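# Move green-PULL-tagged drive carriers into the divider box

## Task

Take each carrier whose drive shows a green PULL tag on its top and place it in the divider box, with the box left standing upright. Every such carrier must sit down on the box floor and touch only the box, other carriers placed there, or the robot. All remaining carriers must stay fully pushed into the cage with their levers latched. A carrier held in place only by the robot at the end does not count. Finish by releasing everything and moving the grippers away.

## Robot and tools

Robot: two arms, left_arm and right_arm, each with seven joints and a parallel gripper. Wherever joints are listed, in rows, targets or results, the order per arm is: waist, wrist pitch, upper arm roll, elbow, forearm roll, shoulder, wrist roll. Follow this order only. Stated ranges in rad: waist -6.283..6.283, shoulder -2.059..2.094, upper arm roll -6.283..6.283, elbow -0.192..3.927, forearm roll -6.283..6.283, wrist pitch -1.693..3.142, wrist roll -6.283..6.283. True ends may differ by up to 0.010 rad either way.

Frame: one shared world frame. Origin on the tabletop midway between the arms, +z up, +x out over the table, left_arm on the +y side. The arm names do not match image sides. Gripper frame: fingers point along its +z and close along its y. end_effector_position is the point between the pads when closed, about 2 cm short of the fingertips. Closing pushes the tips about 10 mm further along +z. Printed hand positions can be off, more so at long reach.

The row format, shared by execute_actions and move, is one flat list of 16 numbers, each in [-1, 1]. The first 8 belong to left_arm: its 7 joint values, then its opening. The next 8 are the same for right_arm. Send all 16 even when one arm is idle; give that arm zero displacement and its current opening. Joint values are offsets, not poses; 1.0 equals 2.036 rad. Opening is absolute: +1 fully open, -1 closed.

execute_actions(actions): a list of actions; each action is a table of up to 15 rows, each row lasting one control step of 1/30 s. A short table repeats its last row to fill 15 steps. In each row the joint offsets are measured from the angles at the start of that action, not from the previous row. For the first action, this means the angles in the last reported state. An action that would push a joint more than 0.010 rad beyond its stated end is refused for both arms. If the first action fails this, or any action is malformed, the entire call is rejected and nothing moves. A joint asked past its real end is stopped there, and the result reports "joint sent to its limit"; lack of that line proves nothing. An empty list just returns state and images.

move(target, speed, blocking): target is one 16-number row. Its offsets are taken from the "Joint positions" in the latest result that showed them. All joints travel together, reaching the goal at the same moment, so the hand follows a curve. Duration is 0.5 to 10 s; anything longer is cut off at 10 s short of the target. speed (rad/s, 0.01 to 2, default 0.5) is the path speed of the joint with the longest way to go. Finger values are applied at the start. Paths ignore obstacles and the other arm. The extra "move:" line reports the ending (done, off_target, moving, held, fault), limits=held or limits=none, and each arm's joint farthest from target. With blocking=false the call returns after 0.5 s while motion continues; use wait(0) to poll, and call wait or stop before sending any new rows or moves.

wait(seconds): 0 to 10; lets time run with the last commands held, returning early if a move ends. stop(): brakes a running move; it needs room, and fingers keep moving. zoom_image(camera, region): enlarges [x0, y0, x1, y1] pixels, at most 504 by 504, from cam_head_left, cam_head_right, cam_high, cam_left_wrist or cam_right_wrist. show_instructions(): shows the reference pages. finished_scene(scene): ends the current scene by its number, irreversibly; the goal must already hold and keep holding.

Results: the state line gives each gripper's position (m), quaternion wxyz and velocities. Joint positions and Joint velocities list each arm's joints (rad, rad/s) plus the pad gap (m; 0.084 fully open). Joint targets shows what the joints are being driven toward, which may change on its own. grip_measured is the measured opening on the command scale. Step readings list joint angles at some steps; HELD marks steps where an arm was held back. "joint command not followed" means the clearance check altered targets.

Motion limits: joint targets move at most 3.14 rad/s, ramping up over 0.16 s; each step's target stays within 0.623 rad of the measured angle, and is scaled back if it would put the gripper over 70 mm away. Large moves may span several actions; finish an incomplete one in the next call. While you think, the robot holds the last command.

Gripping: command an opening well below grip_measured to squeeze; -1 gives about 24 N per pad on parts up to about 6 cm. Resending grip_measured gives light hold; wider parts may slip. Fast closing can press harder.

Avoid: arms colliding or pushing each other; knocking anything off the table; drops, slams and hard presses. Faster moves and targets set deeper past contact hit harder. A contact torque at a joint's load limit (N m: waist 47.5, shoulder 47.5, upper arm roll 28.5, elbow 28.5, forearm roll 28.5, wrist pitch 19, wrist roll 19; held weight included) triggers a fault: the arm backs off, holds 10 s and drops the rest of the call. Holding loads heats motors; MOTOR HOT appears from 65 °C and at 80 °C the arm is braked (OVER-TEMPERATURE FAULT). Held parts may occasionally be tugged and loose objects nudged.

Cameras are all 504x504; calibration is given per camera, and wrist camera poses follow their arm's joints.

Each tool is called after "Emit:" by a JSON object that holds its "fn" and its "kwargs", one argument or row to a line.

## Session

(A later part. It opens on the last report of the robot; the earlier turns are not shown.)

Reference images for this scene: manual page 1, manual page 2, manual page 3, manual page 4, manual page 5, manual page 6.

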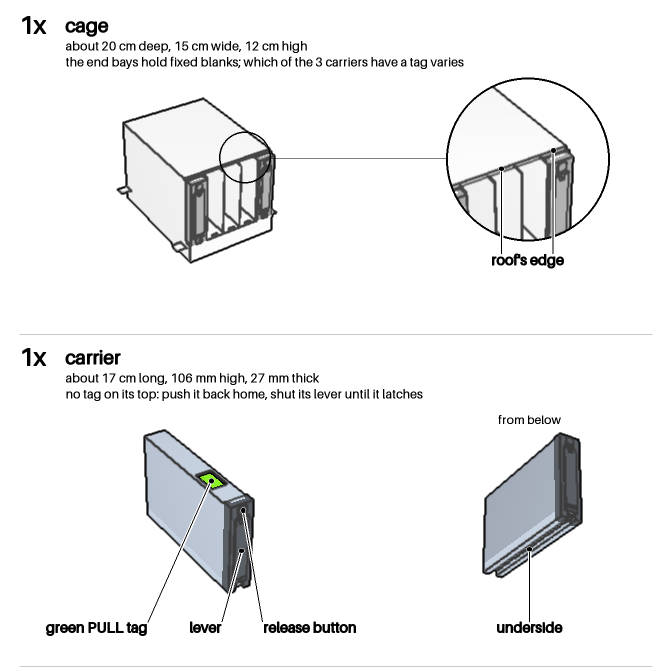

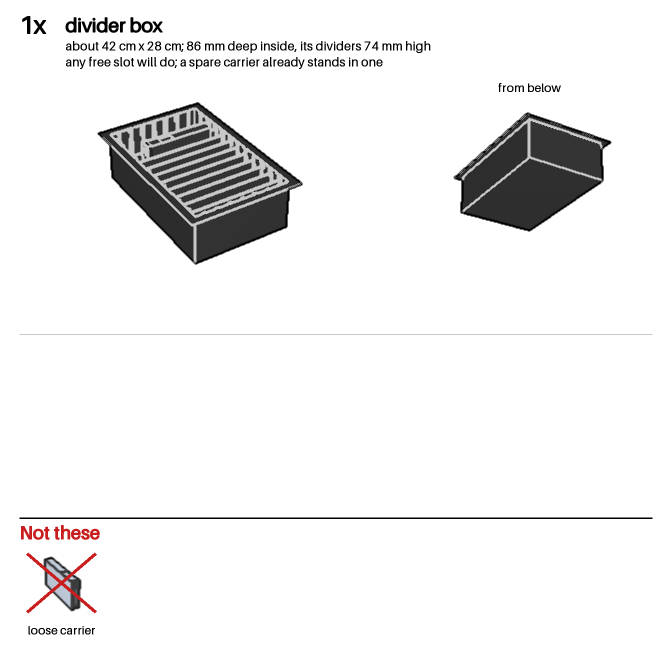

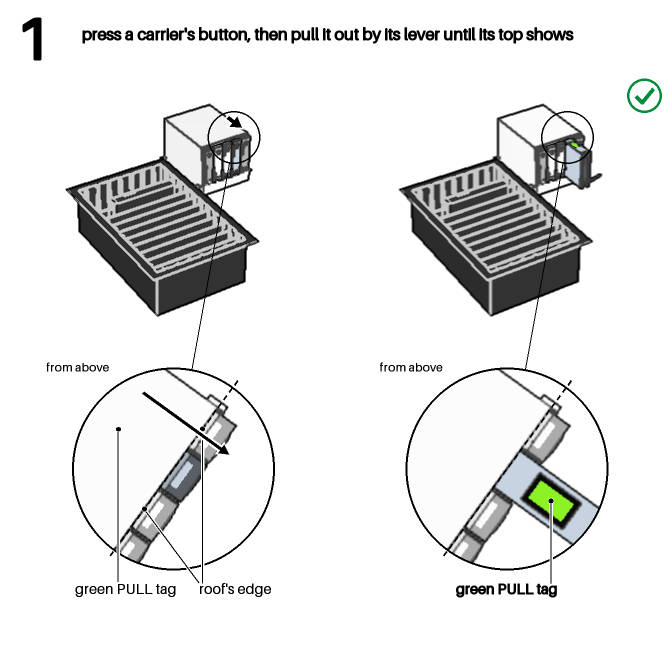

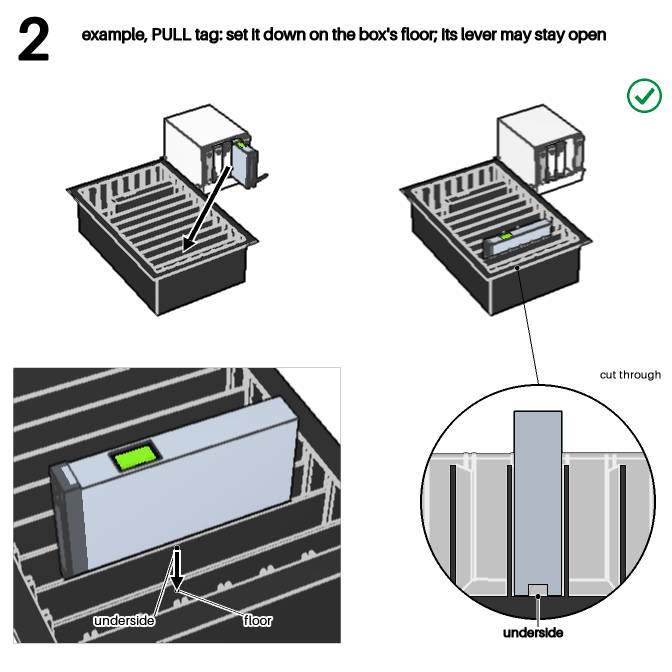

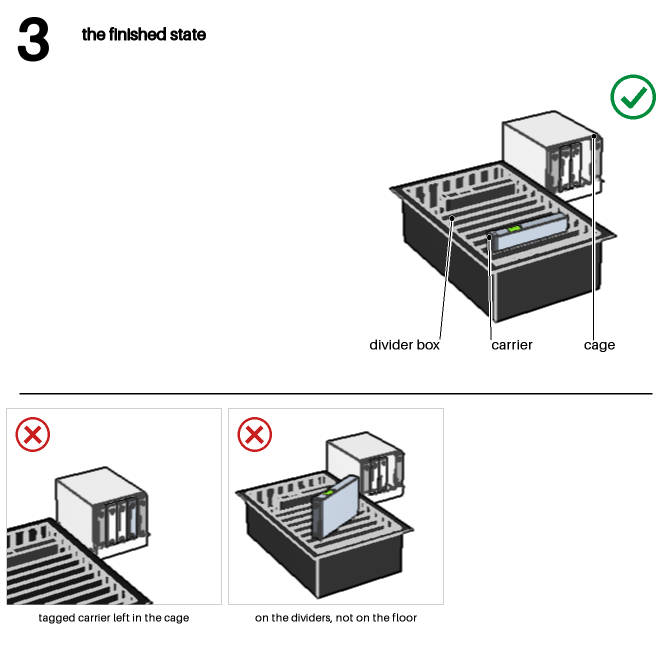

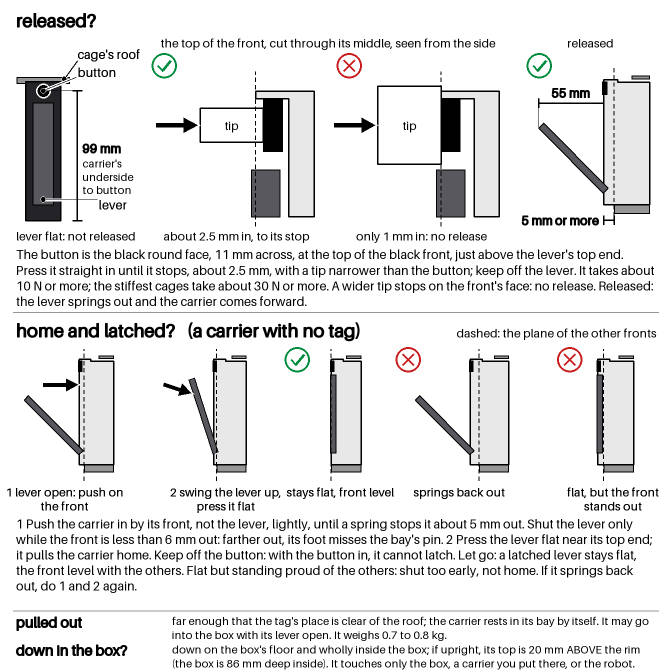

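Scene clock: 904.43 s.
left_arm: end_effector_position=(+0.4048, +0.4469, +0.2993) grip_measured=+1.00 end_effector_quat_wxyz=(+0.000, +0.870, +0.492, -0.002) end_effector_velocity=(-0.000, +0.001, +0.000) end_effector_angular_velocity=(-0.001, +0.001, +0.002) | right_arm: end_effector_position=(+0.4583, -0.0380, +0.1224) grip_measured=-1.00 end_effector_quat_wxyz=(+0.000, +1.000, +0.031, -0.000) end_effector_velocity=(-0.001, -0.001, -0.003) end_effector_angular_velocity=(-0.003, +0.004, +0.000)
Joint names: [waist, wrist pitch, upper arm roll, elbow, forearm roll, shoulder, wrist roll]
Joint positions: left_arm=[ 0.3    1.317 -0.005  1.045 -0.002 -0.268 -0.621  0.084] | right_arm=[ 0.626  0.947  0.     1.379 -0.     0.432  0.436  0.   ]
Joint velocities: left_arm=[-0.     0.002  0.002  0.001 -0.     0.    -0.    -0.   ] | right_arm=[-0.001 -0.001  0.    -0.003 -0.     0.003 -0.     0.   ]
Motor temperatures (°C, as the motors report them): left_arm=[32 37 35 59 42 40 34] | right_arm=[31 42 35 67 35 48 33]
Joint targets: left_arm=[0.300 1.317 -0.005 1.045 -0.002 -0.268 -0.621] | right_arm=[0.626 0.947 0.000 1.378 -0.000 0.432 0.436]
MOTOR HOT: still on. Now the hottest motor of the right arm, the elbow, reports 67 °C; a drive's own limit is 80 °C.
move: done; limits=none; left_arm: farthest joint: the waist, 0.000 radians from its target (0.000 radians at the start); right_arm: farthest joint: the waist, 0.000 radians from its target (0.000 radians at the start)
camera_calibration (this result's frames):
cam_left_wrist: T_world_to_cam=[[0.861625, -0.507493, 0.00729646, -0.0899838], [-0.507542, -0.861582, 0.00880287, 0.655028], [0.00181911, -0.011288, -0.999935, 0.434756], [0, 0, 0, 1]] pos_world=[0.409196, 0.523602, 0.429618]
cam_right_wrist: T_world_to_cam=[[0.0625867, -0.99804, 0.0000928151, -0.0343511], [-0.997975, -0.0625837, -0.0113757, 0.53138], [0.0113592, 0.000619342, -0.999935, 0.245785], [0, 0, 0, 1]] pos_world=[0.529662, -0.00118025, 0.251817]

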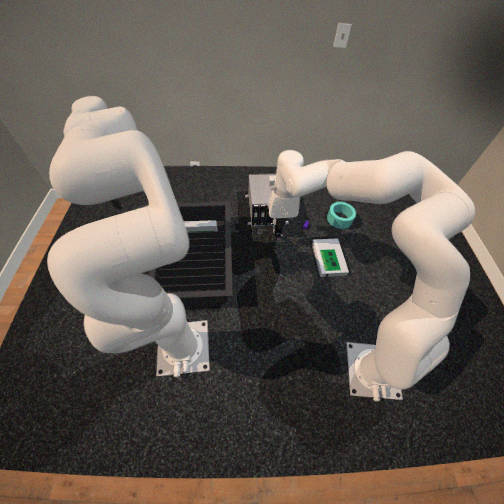

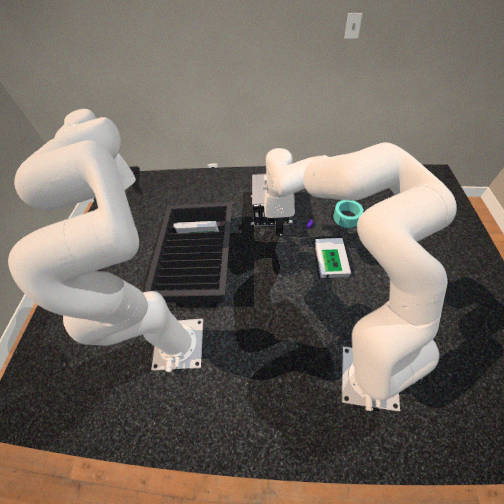

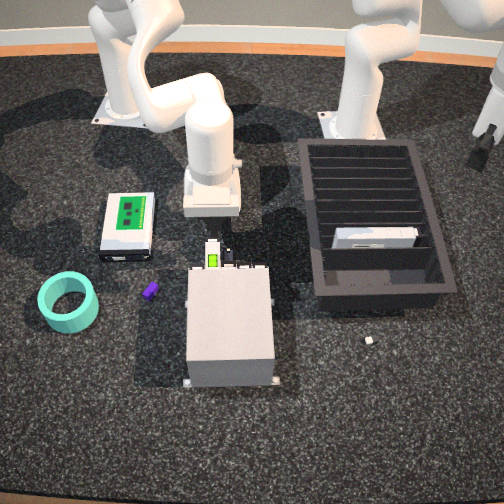

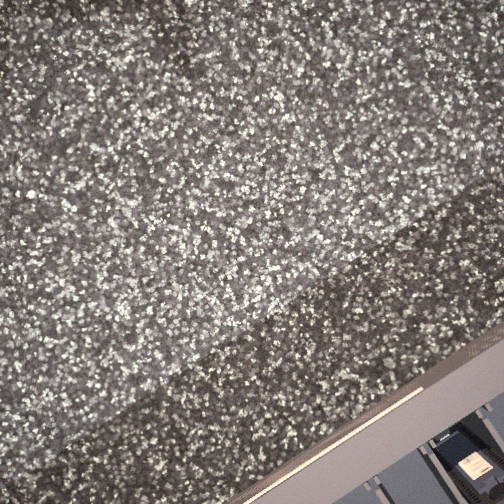

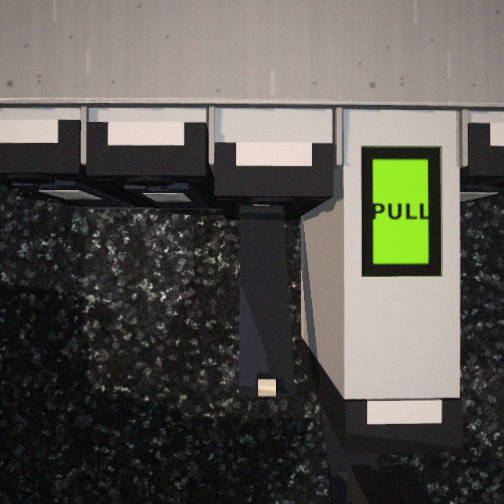

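Emit:
{"fn": "move", "kwargs": {
  "target": [0,0,0,0,0,0,0,1, 0,-0.03559,0,-0.01467,0,0.02092,0,-1],
  "speed": 0.2
}}

Emit:
{"fn": "move", "kwargs": {
  "target": [0,0,0,0,0,0,0,1, 0.0127,-0.02394,0,-0.06742,0,-0.04348,0.0127,-1],
  "speed": 0.2
}}

Emit:
{"fn": "move", "kwargs": {
  "target": [0,0,0,0,0,0,0,1, 0.01412,-0.02042,0,-0.06182,0,-0.0414,0.01412,-1],
  "speed": 0.2
}}

Scene clock: 909.70 s.
left_arm: end_effector_position=(+0.4048, +0.4469, +0.2993) grip_measured=+1.00 end_effector_quat_wxyz=(+0.000, +0.870, +0.492, -0.002) end_effector_velocity=(+0.001, -0.001, +0.000) end_effector_angular_velocity=(+0.001, -0.001, -0.002) | right_arm: end_effector_position=(+0.4579, -0.0382, +0.0922) grip_measured=-1.00 end_effector_quat_wxyz=(+0.000, +1.000, +0.031, +0.000) end_effector_velocity=(-0.001, -0.000, -0.002) end_effector_angular_velocity=(-0.003, +0.004, +0.002)
Joint names: [waist, wrist pitch, upper arm roll, elbow, forearm roll, shoulder, wrist roll]
Joint positions: left_arm=[ 0.3    1.317 -0.005  1.045 -0.002 -0.268 -0.621  0.084] | right_arm=[ 0.626  0.875  0.     1.349 -0.     0.474  0.436  0.   ]
Joint velocities: left_arm=[-0.    -0.    -0.002  0.001 -0.     0.    -0.    -0.   ] | right_arm=[ 0.001 -0.     0.    -0.003 -0.002  0.002  0.     0.   ]
Motor temperatures (°C, as the motors report them): left_arm=[32 37 35 59 42 40 34] | right_arm=[31 42 35 66 35 48 33]
Joint targets: left_arm=[0.300 1.317 -0.005 1.045 -0.002 -0.268 -0.621] | right_arm=[0.626 0.875 0.000 1.349 -0.000 0.474 0.436]
MOTOR HOT: still on. Now the hottest motor of the right arm, the elbow, reports 66 °C; a drive's own limit is 80 °C.
move: done; limits=none; left_arm: farthest joint: the waist, 0.000 radians from its target (0.000 radians at the start); right_arm: farthest joint: the shoulder, 0.001 radians from its target (0.042 radians at the start)
camera_calibration (this result's frames):
cam_left_wrist: T_world_to_cam=[[0.861625, -0.507493, 0.00729639, -0.0899838], [-0.507542, -0.861582, 0.00880295, 0.655028], [0.001819, -0.0112881, -0.999935, 0.434756], [0, 0, 0, 1]] pos_world=[0.409196, 0.523602, 0.429618]
cam_right_wrist: T_world_to_cam=[[0.0625896, -0.998039, -0.00010457, -0.0345041], [-0.997971, -0.062584, -0.0117319, 0.530683], [0.0117023, 0.000838651, -0.999931, 0.215398], [0, 0, 0, 1]] pos_world=[0.529245, -0.00140485, 0.221605]

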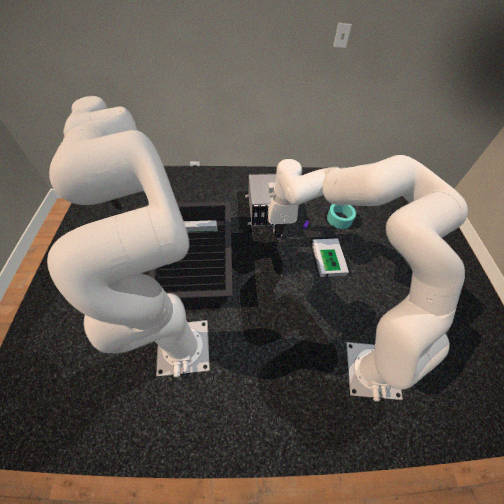

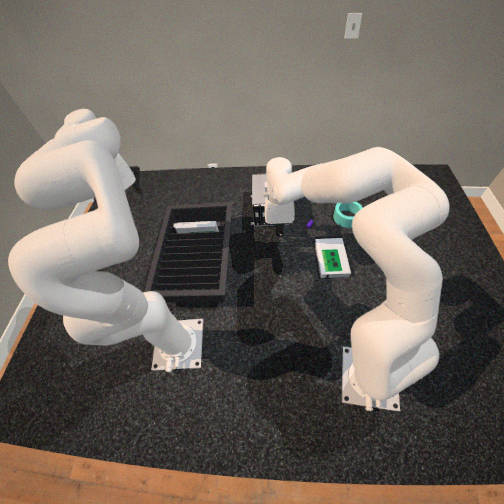

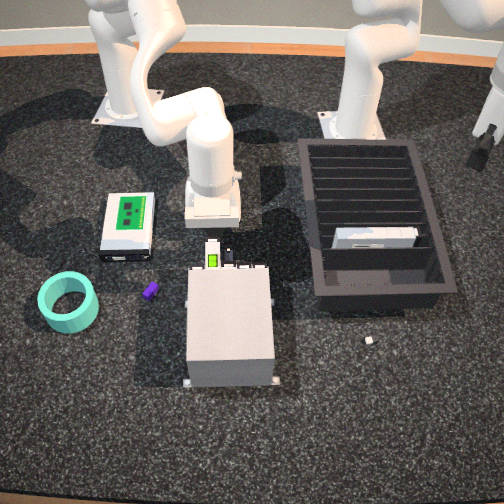

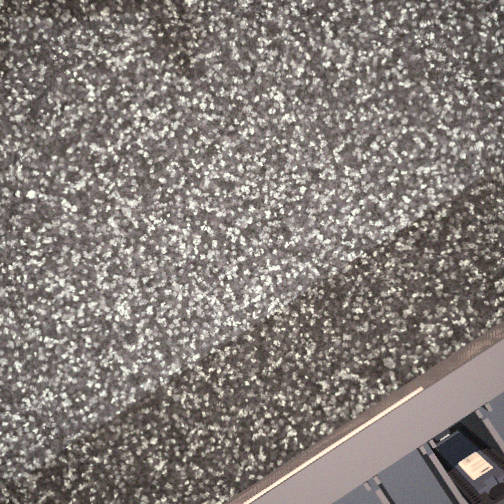

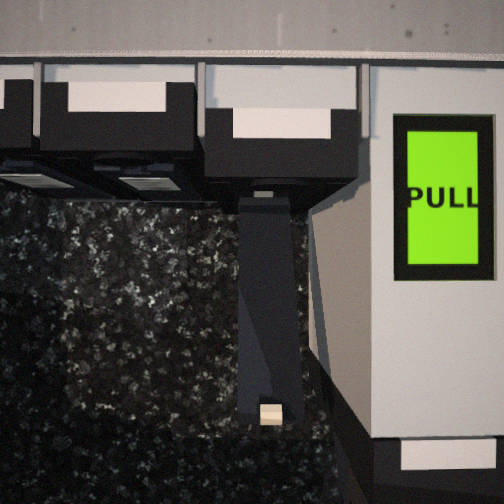

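Scene clock: 910.87 s.
left_arm: end_effector_position=(+0.4048, +0.4469, +0.2993) grip_measured=+1.00 end_effector_quat_wxyz=(+0.000, +0.870, +0.492, -0.002) end_effector_velocity=(-0.000, +0.001, -0.000) end_effector_angular_velocity=(-0.000, +0.000, +0.002) | right_arm: end_effector_position=(+0.4251, -0.0403, +0.0922) grip_measured=-1.00 end_effector_quat_wxyz=(+0.000, +1.000, +0.031, +0.000) end_effector_velocity=(-0.002, +0.000, -0.001) end_effector_angular_velocity=(-0.003, +0.003, +0.003)
Joint names: [waist, wrist pitch, upper arm roll, elbow, forearm roll, shoulder, wrist roll]
Joint positions: left_arm=[ 0.3    1.317 -0.005  1.045 -0.002 -0.268 -0.621  0.084] | right_arm=[ 0.652  0.826  0.     1.212 -0.     0.386  0.462  0.   ]
Joint velocities: left_arm=[ 0.001 -0.     0.001 -0.     0.     0.     0.    -0.   ] | right_arm=[ 0.002  0.001  0.001 -0.005 -0.001 -0.002  0.     0.   ]
Motor temperatures (°C, as the motors report them): left_arm=[32 37 35 59 42 40 34] | right_arm=[31 42 35 66 35 48 33]
Joint targets: left_arm=[0.300 1.317 -0.005 1.045 -0.002 -0.268 -0.621] | right_arm=[0.652 0.826 0.000 1.212 -0.000 0.386 0.462]
MOTOR HOT: still on. Now the hottest motor of the right arm, the elbow, reports 66 °C; a drive's own limit is 80 °C.
move: done; limits=none; left_arm: farthest joint: the waist, 0.000 radians from its target (0.000 radians at the start); right_arm: farthest joint: the waist, 0.000 radians from its target (0.026 radians at the start)
camera_calibration (this result's frames):
cam_left_wrist: T_world_to_cam=[[0.861625, -0.507493, 0.00729645, -0.0899838], [-0.507542, -0.861582, 0.00880295, 0.655028], [0.00181906, -0.0112881, -0.999935, 0.434756], [0, 0, 0, 1]] pos_world=[0.409196, 0.523602, 0.429618]
cam_right_wrist: T_world_to_cam=[[0.0624745, -0.998047, -0.000121452, -0.0344497], [-0.997976, -0.0624686, -0.0118852, 0.497806], [0.0118544, 0.000863729, -0.999929, 0.215716], [0, 0, 0, 1]] pos_world=[0.496393, -0.00347148, 0.221613]

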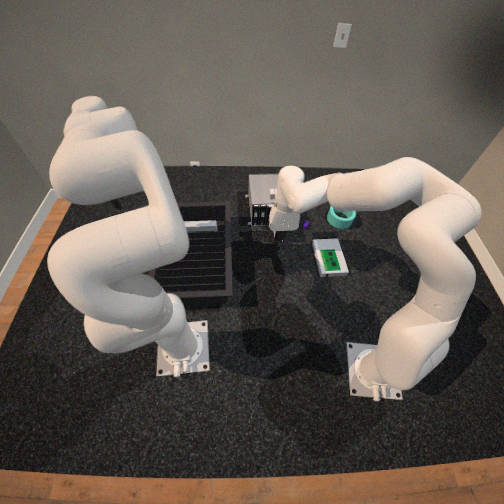

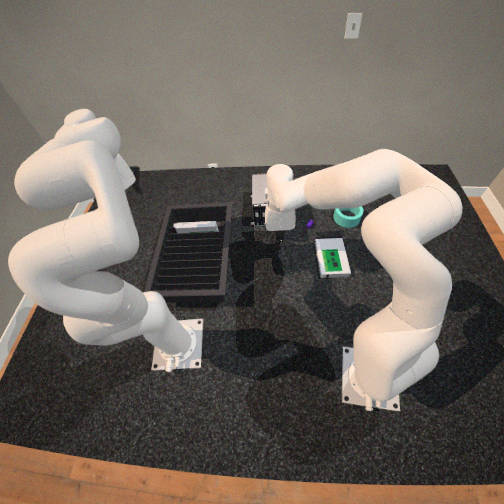

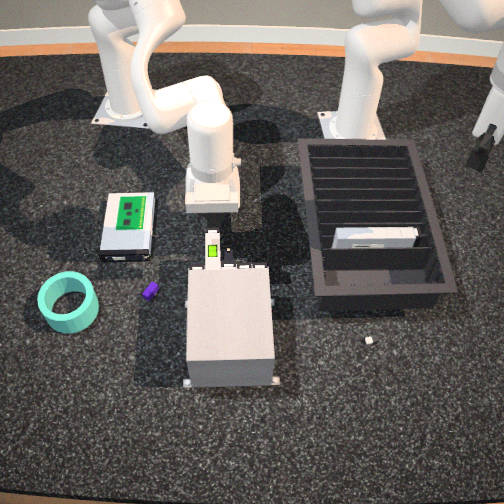

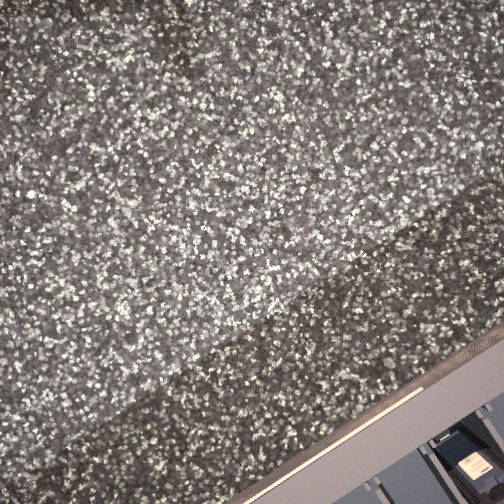

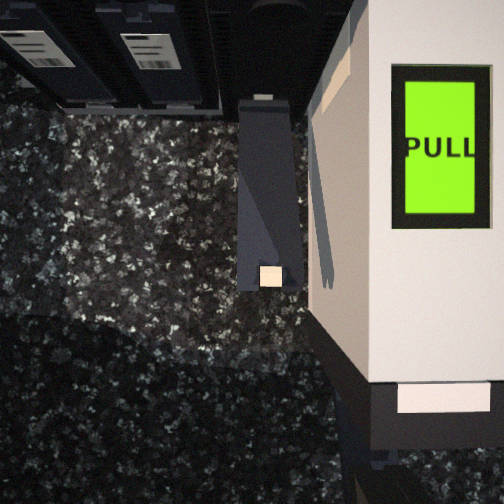

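Scene clock: 912.00 s.
left_arm: end_effector_position=(+0.4048, +0.4469, +0.2993) grip_measured=+1.00 end_effector_quat_wxyz=(+0.000, +0.870, +0.492, -0.002) end_effector_velocity=(+0.001, -0.001, +0.000) end_effector_angular_velocity=(+0.001, -0.001, -0.000) | right_arm: end_effector_position=(+0.3923, -0.0418, +0.0927) grip_measured=-1.00 end_effector_quat_wxyz=(-0.000, +1.000, +0.031, +0.000) end_effector_velocity=(+0.000, -0.001, -0.001) end_effector_angular_velocity=(-0.002, -0.001, -0.002)
Joint names: [waist, wrist pitch, upper arm roll, elbow, forearm roll, shoulder, wrist roll]
Joint positions: left_arm=[ 0.3    1.317 -0.005  1.045 -0.002 -0.268 -0.621  0.084] | right_arm=[ 0.681  0.785  0.001  1.087 -0.     0.301  0.49   0.   ]
Joint velocities: left_arm=[-0.001 -0.    -0.001  0.001  0.    -0.    -0.002  0.   ] | right_arm=[-0.    -0.002 -0.002 -0.002 -0.002  0.     0.001  0.   ]
Motor temperatures (°C, as the motors report them): left_arm=[32 37 35 59 42 40 34] | right_arm=[31 42 35 66 35 48 33]
Joint targets: left_arm=[0.300 1.317 -0.005 1.045 -0.002 -0.268 -0.621] | right_arm=[0.680 0.785 0.000 1.086 -0.000 0.302 0.490]
MOTOR HOT: still on. Now the hottest motor of the right arm, the elbow, reports 66 °C; a drive's own limit is 80 °C.
move: done; limits=none; left_arm: farthest joint: the waist, 0.000 radians from its target (0.000 radians at the start); right_arm: farthest joint: the shoulder, 0.001 radians from its target (0.084 radians at the start)
camera_calibration (this result's frames):
cam_left_wrist: T_world_to_cam=[[0.861625, -0.507493, 0.00729655, -0.0899839], [-0.507542, -0.861582, 0.00880298, 0.655028], [0.00181913, -0.0112882, -0.999935, 0.434756], [0, 0, 0, 1]] pos_world=[0.409196, 0.523602, 0.429618]
cam_right_wrist: T_world_to_cam=[[0.0631177, -0.998006, -0.000811057, -0.0340592], [-0.997927, -0.0631024, -0.012628, 0.465022], [0.0125516, 0.00160643, -0.99992, 0.216338], [0, 0, 0, 1]] pos_world=[0.463493, -0.00499482, 0.222165]

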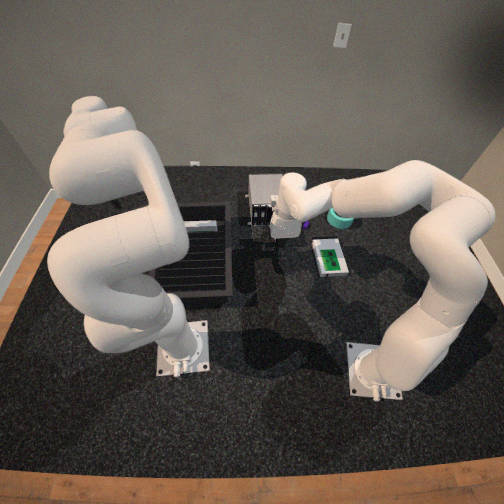

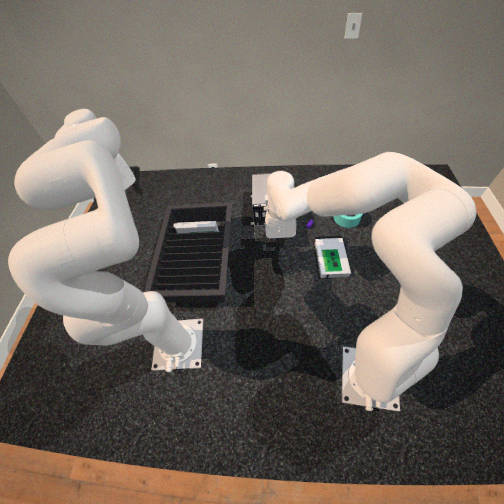

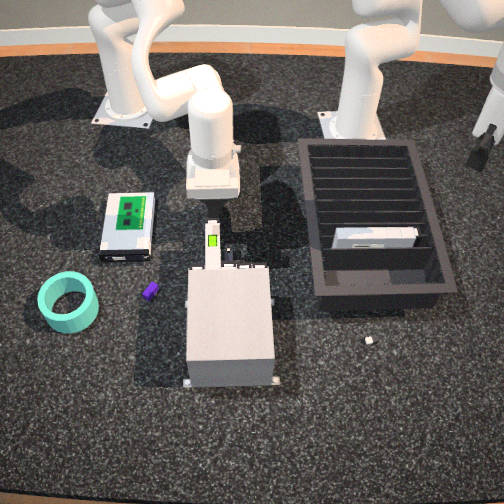

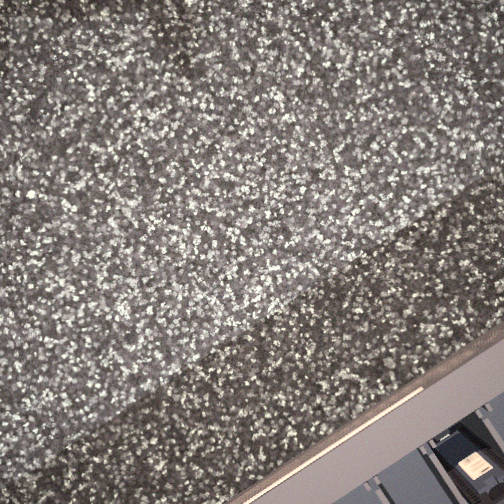

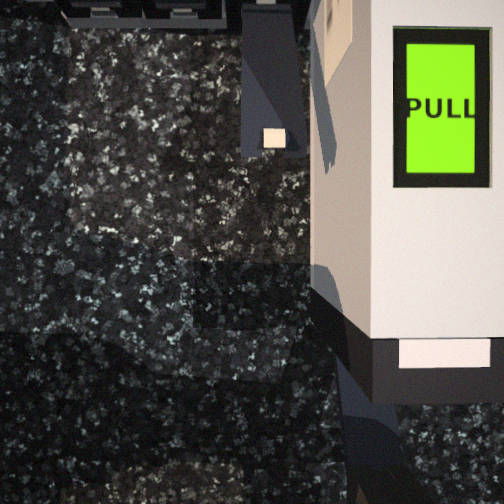

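Emit:
{"fn": "move", "kwargs": {
  "target": [0,0,0,0,0,0,0,1, -0.0023,0.0018,-0.0005,0.0065,0,0.0052,-0.0015,-1],
  "speed": 0.1
}}

Emit:
{"fn": "move", "kwargs": {
  "target": [0,0,0,0,0,0,0,1, 0,0.0864,0,0.0353,0,-0.0511,0,-1],
  "speed": 0.4
}}

Emit:
{"fn": "move", "kwargs": {
  "target": [-0.5015,-0.0553,0.0025,0.2582,0.001,0.3115,-0.0232,-0.1, -0.2334,0.1028,0,0.6026,0,-0.1511,-0.0491,-1],
  "speed": 0.7
}}

Scene clock: 954.03 s.
left_arm: end_effector_position=(+0.4048, +0.4469, +0.2993) grip_measured=+1.00 end_effector_quat_wxyz=(+0.000, +0.870, +0.492, -0.002) end_effector_velocity=(-0.000, -0.000, +0.000) end_effector_angular_velocity=(+0.000, +0.000, -0.001) | right_arm: end_effector_position=(+0.3972, -0.0429, +0.0919) grip_measured=-1.00 end_effector_quat_wxyz=(-0.000, +1.000, +0.029, +0.001) end_effector_velocity=(-0.002, +0.002, -0.000) end_effector_angular_velocity=(+0.001, +0.003, +0.004)
Joint names: [waist, wrist pitch, upper arm roll, elbow, forearm roll, shoulder, wrist roll]
Joint positions: left_arm=[ 0.3    1.317 -0.005  1.045 -0.002 -0.268 -0.621  0.084] | right_arm=[ 0.676  0.787 -0.001  1.101 -0.     0.312  0.487  0.   ]
Joint velocities: left_arm=[ 0.001  0.001 -0.001  0.001  0.    -0.     0.001  0.   ] | right_arm=[ 0.001  0.002  0.003 -0.001  0.002 -0.    -0.001  0.   ]
Motor temperatures (°C, as the motors report them): left_arm=[32 37 35 59 42 40 34] | right_arm=[31 39 35 61 35 45 33]
Joint targets: left_arm=[0.300 1.317 -0.005 1.045 -0.002 -0.268 -0.621] | right_arm=[0.676 0.789 -0.000 1.100 -0.000 0.312 0.487]
MOTOR HOT: cleared. Now the hottest motor of the right arm, the elbow, reports 61 °C.
move: done; limits=none; left_arm: farthest joint: the waist, 0.000 radians from its target (0.000 radians at the start); right_arm: farthest joint: the waist, 0.001 radians from its target (0.004 radians at the start)
camera_calibration (this result's frames):
cam_left_wrist: T_world_to_cam=[[0.861625, -0.507493, 0.00729667, -0.089984], [-0.507542, -0.861582, 0.00880291, 0.655028], [0.00181927, -0.0112882, -0.999935, 0.434756], [0, 0, 0, 1]] pos_world=[0.409196, 0.523602, 0.429618]
cam_right_wrist: T_world_to_cam=[[0.0595357, -0.998226, -0.000441734, -0.0341726], [-0.998139, -0.0595247, -0.0132659, 0.470063], [0.013216, 0.0012307, -0.999912, 0.215282], [0, 0, 0, 1]] pos_world=[0.468378, -0.00639658, 0.221484]

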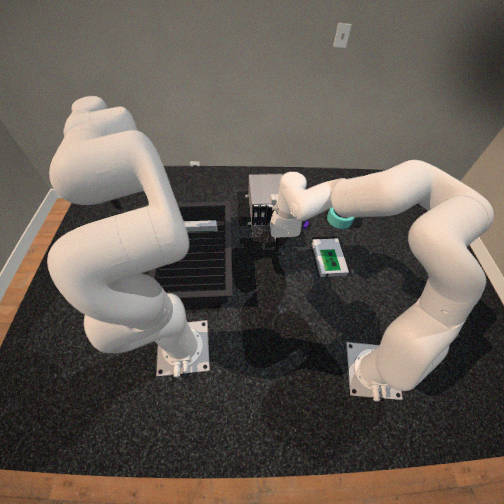

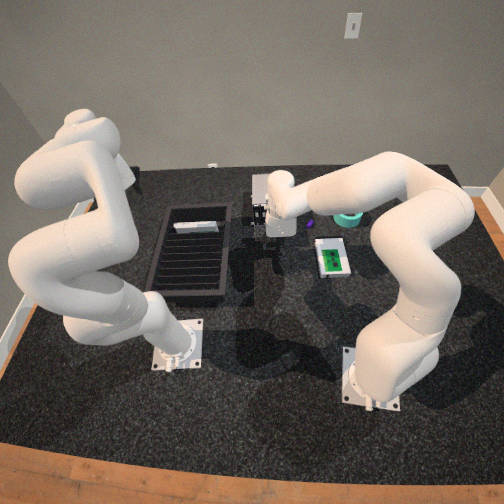

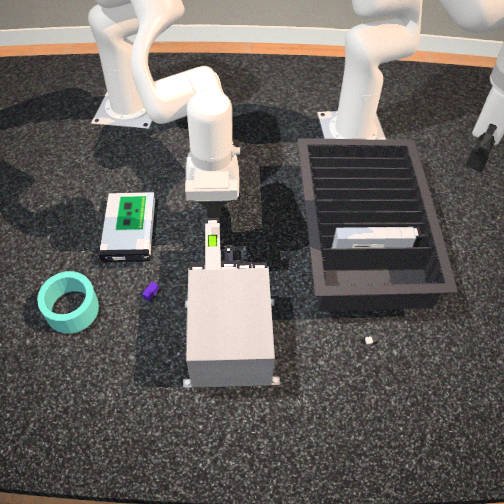

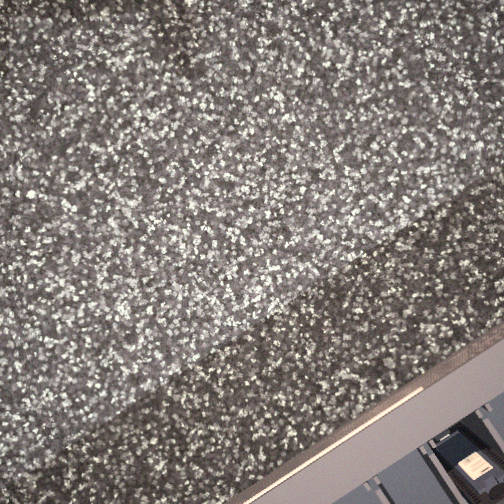

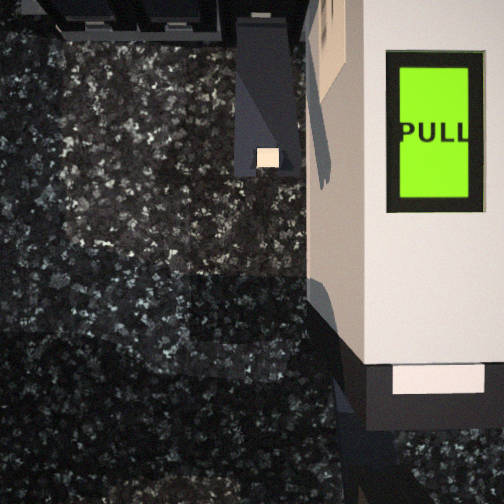

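Scene clock: 955.07 s.
left_arm: end_effector_position=(+0.4048, +0.4469, +0.2993) grip_measured=+1.00 end_effector_quat_wxyz=(+0.000, +0.870, +0.492, -0.002) end_effector_velocity=(-0.000, -0.000, +0.000) end_effector_angular_velocity=(-0.000, +0.000, -0.000) | right_arm: end_effector_position=(+0.3970, -0.0430, +0.1597) grip_measured=-1.00 end_effector_quat_wxyz=(-0.000, +1.000, +0.029, +0.001) end_effector_velocity=(+0.001, +0.000, +0.002) end_effector_angular_velocity=(+0.003, -0.003, -0.000)
Joint names: [waist, wrist pitch, upper arm roll, elbow, forearm roll, shoulder, wrist roll]
Joint positions: left_arm=[ 0.3    1.317 -0.005  1.045 -0.002 -0.268 -0.621  0.084] | right_arm=[ 0.676  0.963 -0.001  1.172 -0.     0.209  0.487  0.   ]
Joint velocities: left_arm=[ 0.     0.001 -0.     0.001 -0.    -0.     0.    -0.   ] | right_arm=[-0.     0.002 -0.     0.002  0.001 -0.003 -0.001  0.   ]
Motor temperatures (°C, as the motors report them): left_arm=[32 37 35 59 42 40 34] | right_arm=[31 39 35 61 35 45 33]
Joint targets: left_arm=[0.300 1.317 -0.005 1.045 -0.002 -0.268 -0.621] | right_arm=[0.676 0.963 -0.001 1.173 -0.000 0.208 0.487]
move: done; limits=none; left_arm: farthest joint: the waist, 0.000 radians from its target (0.000 radians at the start); right_arm: farthest joint: the shoulder, 0.001 radians from its target (0.104 radians at the start)
camera_calibration (this result's frames):
cam_left_wrist: T_world_to_cam=[[0.861625, -0.507493, 0.00729643, -0.0899839], [-0.507542, -0.861582, 0.00880293, 0.655028], [0.00181905, -0.0112881, -0.999935, 0.434756], [0, 0, 0, 1]] pos_world=[0.409196, 0.523602, 0.429618]
cam_right_wrist: T_world_to_cam=[[0.0594674, -0.99823, -0.000231511, -0.0342089], [-0.998149, -0.0594596, -0.0127525, 0.470776], [0.0127162, 0.000989441, -0.999919, 0.283194], [0, 0, 0, 1]] pos_world=[0.468337, -0.0064364, 0.289167]

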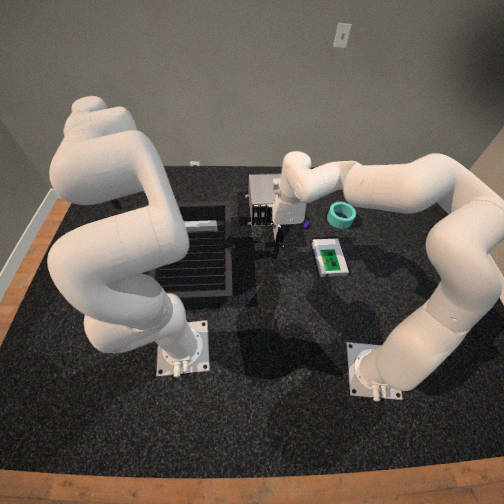

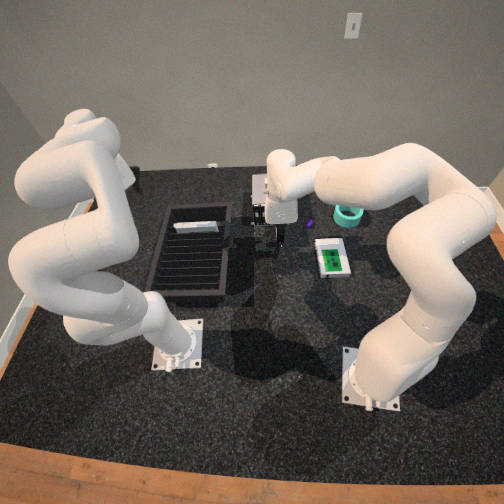

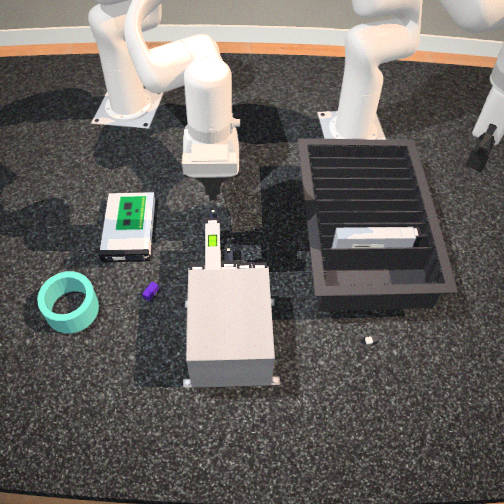

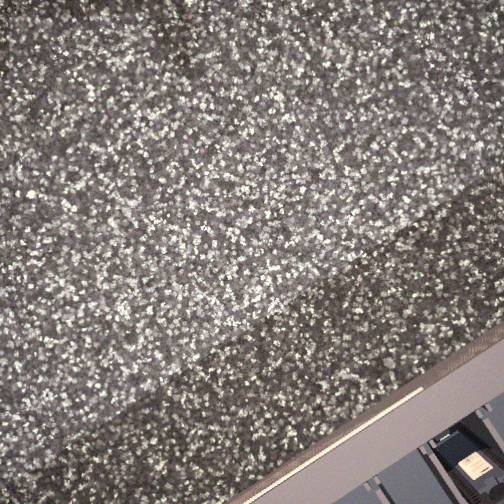

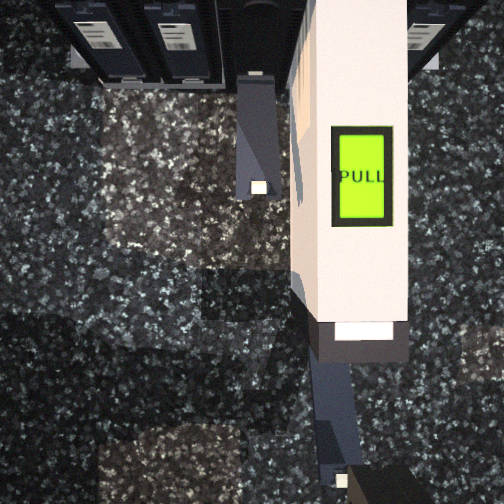

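Scene clock: 957.80 s.
left_arm: end_effector_position=(+0.5128, -0.0408, +0.2200) grip_measured=-0.11 end_effector_quat_wxyz=(-0.000, +1.000, +0.030, +0.000) end_effector_velocity=(-0.001, -0.001, -0.001) end_effector_angular_velocity=(+0.001, +0.003, -0.002) | right_arm: end_effector_position=(+0.3861, -0.2794, +0.8968) grip_measured=-1.00 end_effector_quat_wxyz=(-0.139, +0.778, -0.125, +0.599) end_effector_velocity=(+0.001, -0.001, -0.001) end_effector_angular_velocity=(-0.000, +0.002, -0.002)
Joint names: [waist, wrist pitch, upper arm roll, elbow, forearm roll, shoulder, wrist roll]
Joint positions: left_arm=[-0.721  1.204  0.001  1.571  0.     0.366 -0.668  0.039] | right_arm=[ 0.201  1.172 -0.001  2.399 -0.    -0.099  0.387  0.   ]
Joint velocities: left_arm=[-0.001  0.001 -0.001 -0.001 -0.     0.     0.     0.   ] | right_arm=[-0.002 -0.    -0.    -0.002  0.     0.001 -0.     0.   ]
Motor temperatures (°C, as the motors report them): left_arm=[32 37 35 59 42 40 34] | right_arm=[31 39 35 61 35 45 33]
Joint targets: left_arm=[-0.721 1.204 0.001 1.571 0.000 0.366 -0.668] | right_arm=[0.200 1.172 -0.001 2.399 -0.000 -0.099 0.387]
move: done; limits=none; left_arm: farthest joint: the upper arm roll, 0.001 radians from its target (0.005 radians at the start); right_arm: farthest joint: the waist, 0.000 radians from its target (0.475 radians at the start)
camera_calibration (this result's frames):
cam_left_wrist: T_world_to_cam=[[0.0692422, -0.99756, 0.00894632, -0.0439643], [-0.997591, -0.0692007, 0.00487364, 0.5748], [-0.00424265, -0.00926223, -0.999948, 0.352955], [0, 0, 0, 1]] pos_world=[0.577956, -0.000811337, 0.350528]
cam_right_wrist: T_world_to_cam=[[-0.0263326, -0.930621, -0.365035, 0.109815], [-0.239471, 0.360401, -0.901534, 1.07663], [0.970546, 0.0636756, -0.232347, -0.0199931], [0, 0, 0, 1]] pos_world=[0.280118, -0.28455, 1.00606]

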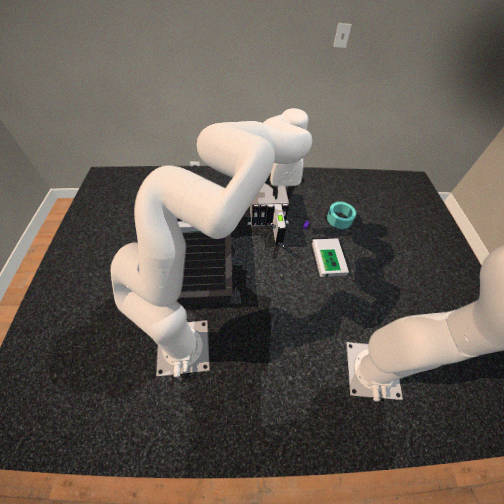

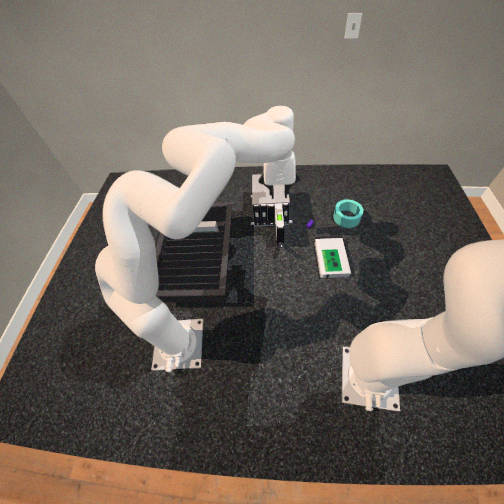

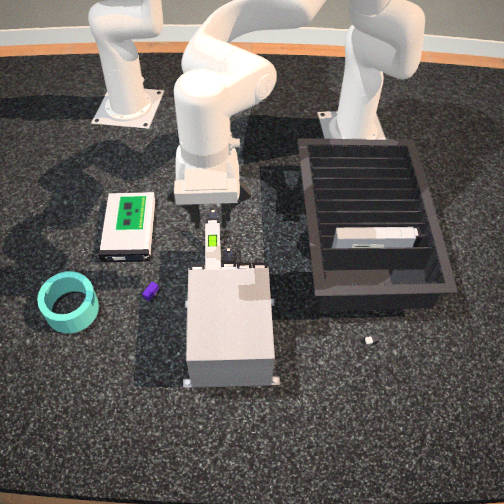

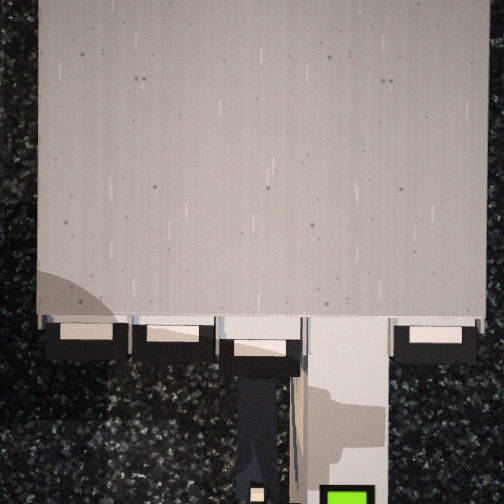

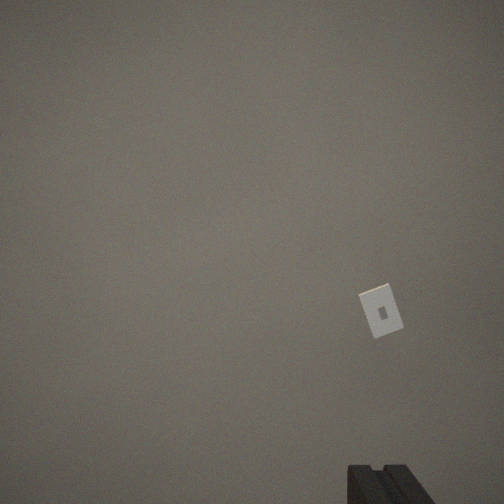

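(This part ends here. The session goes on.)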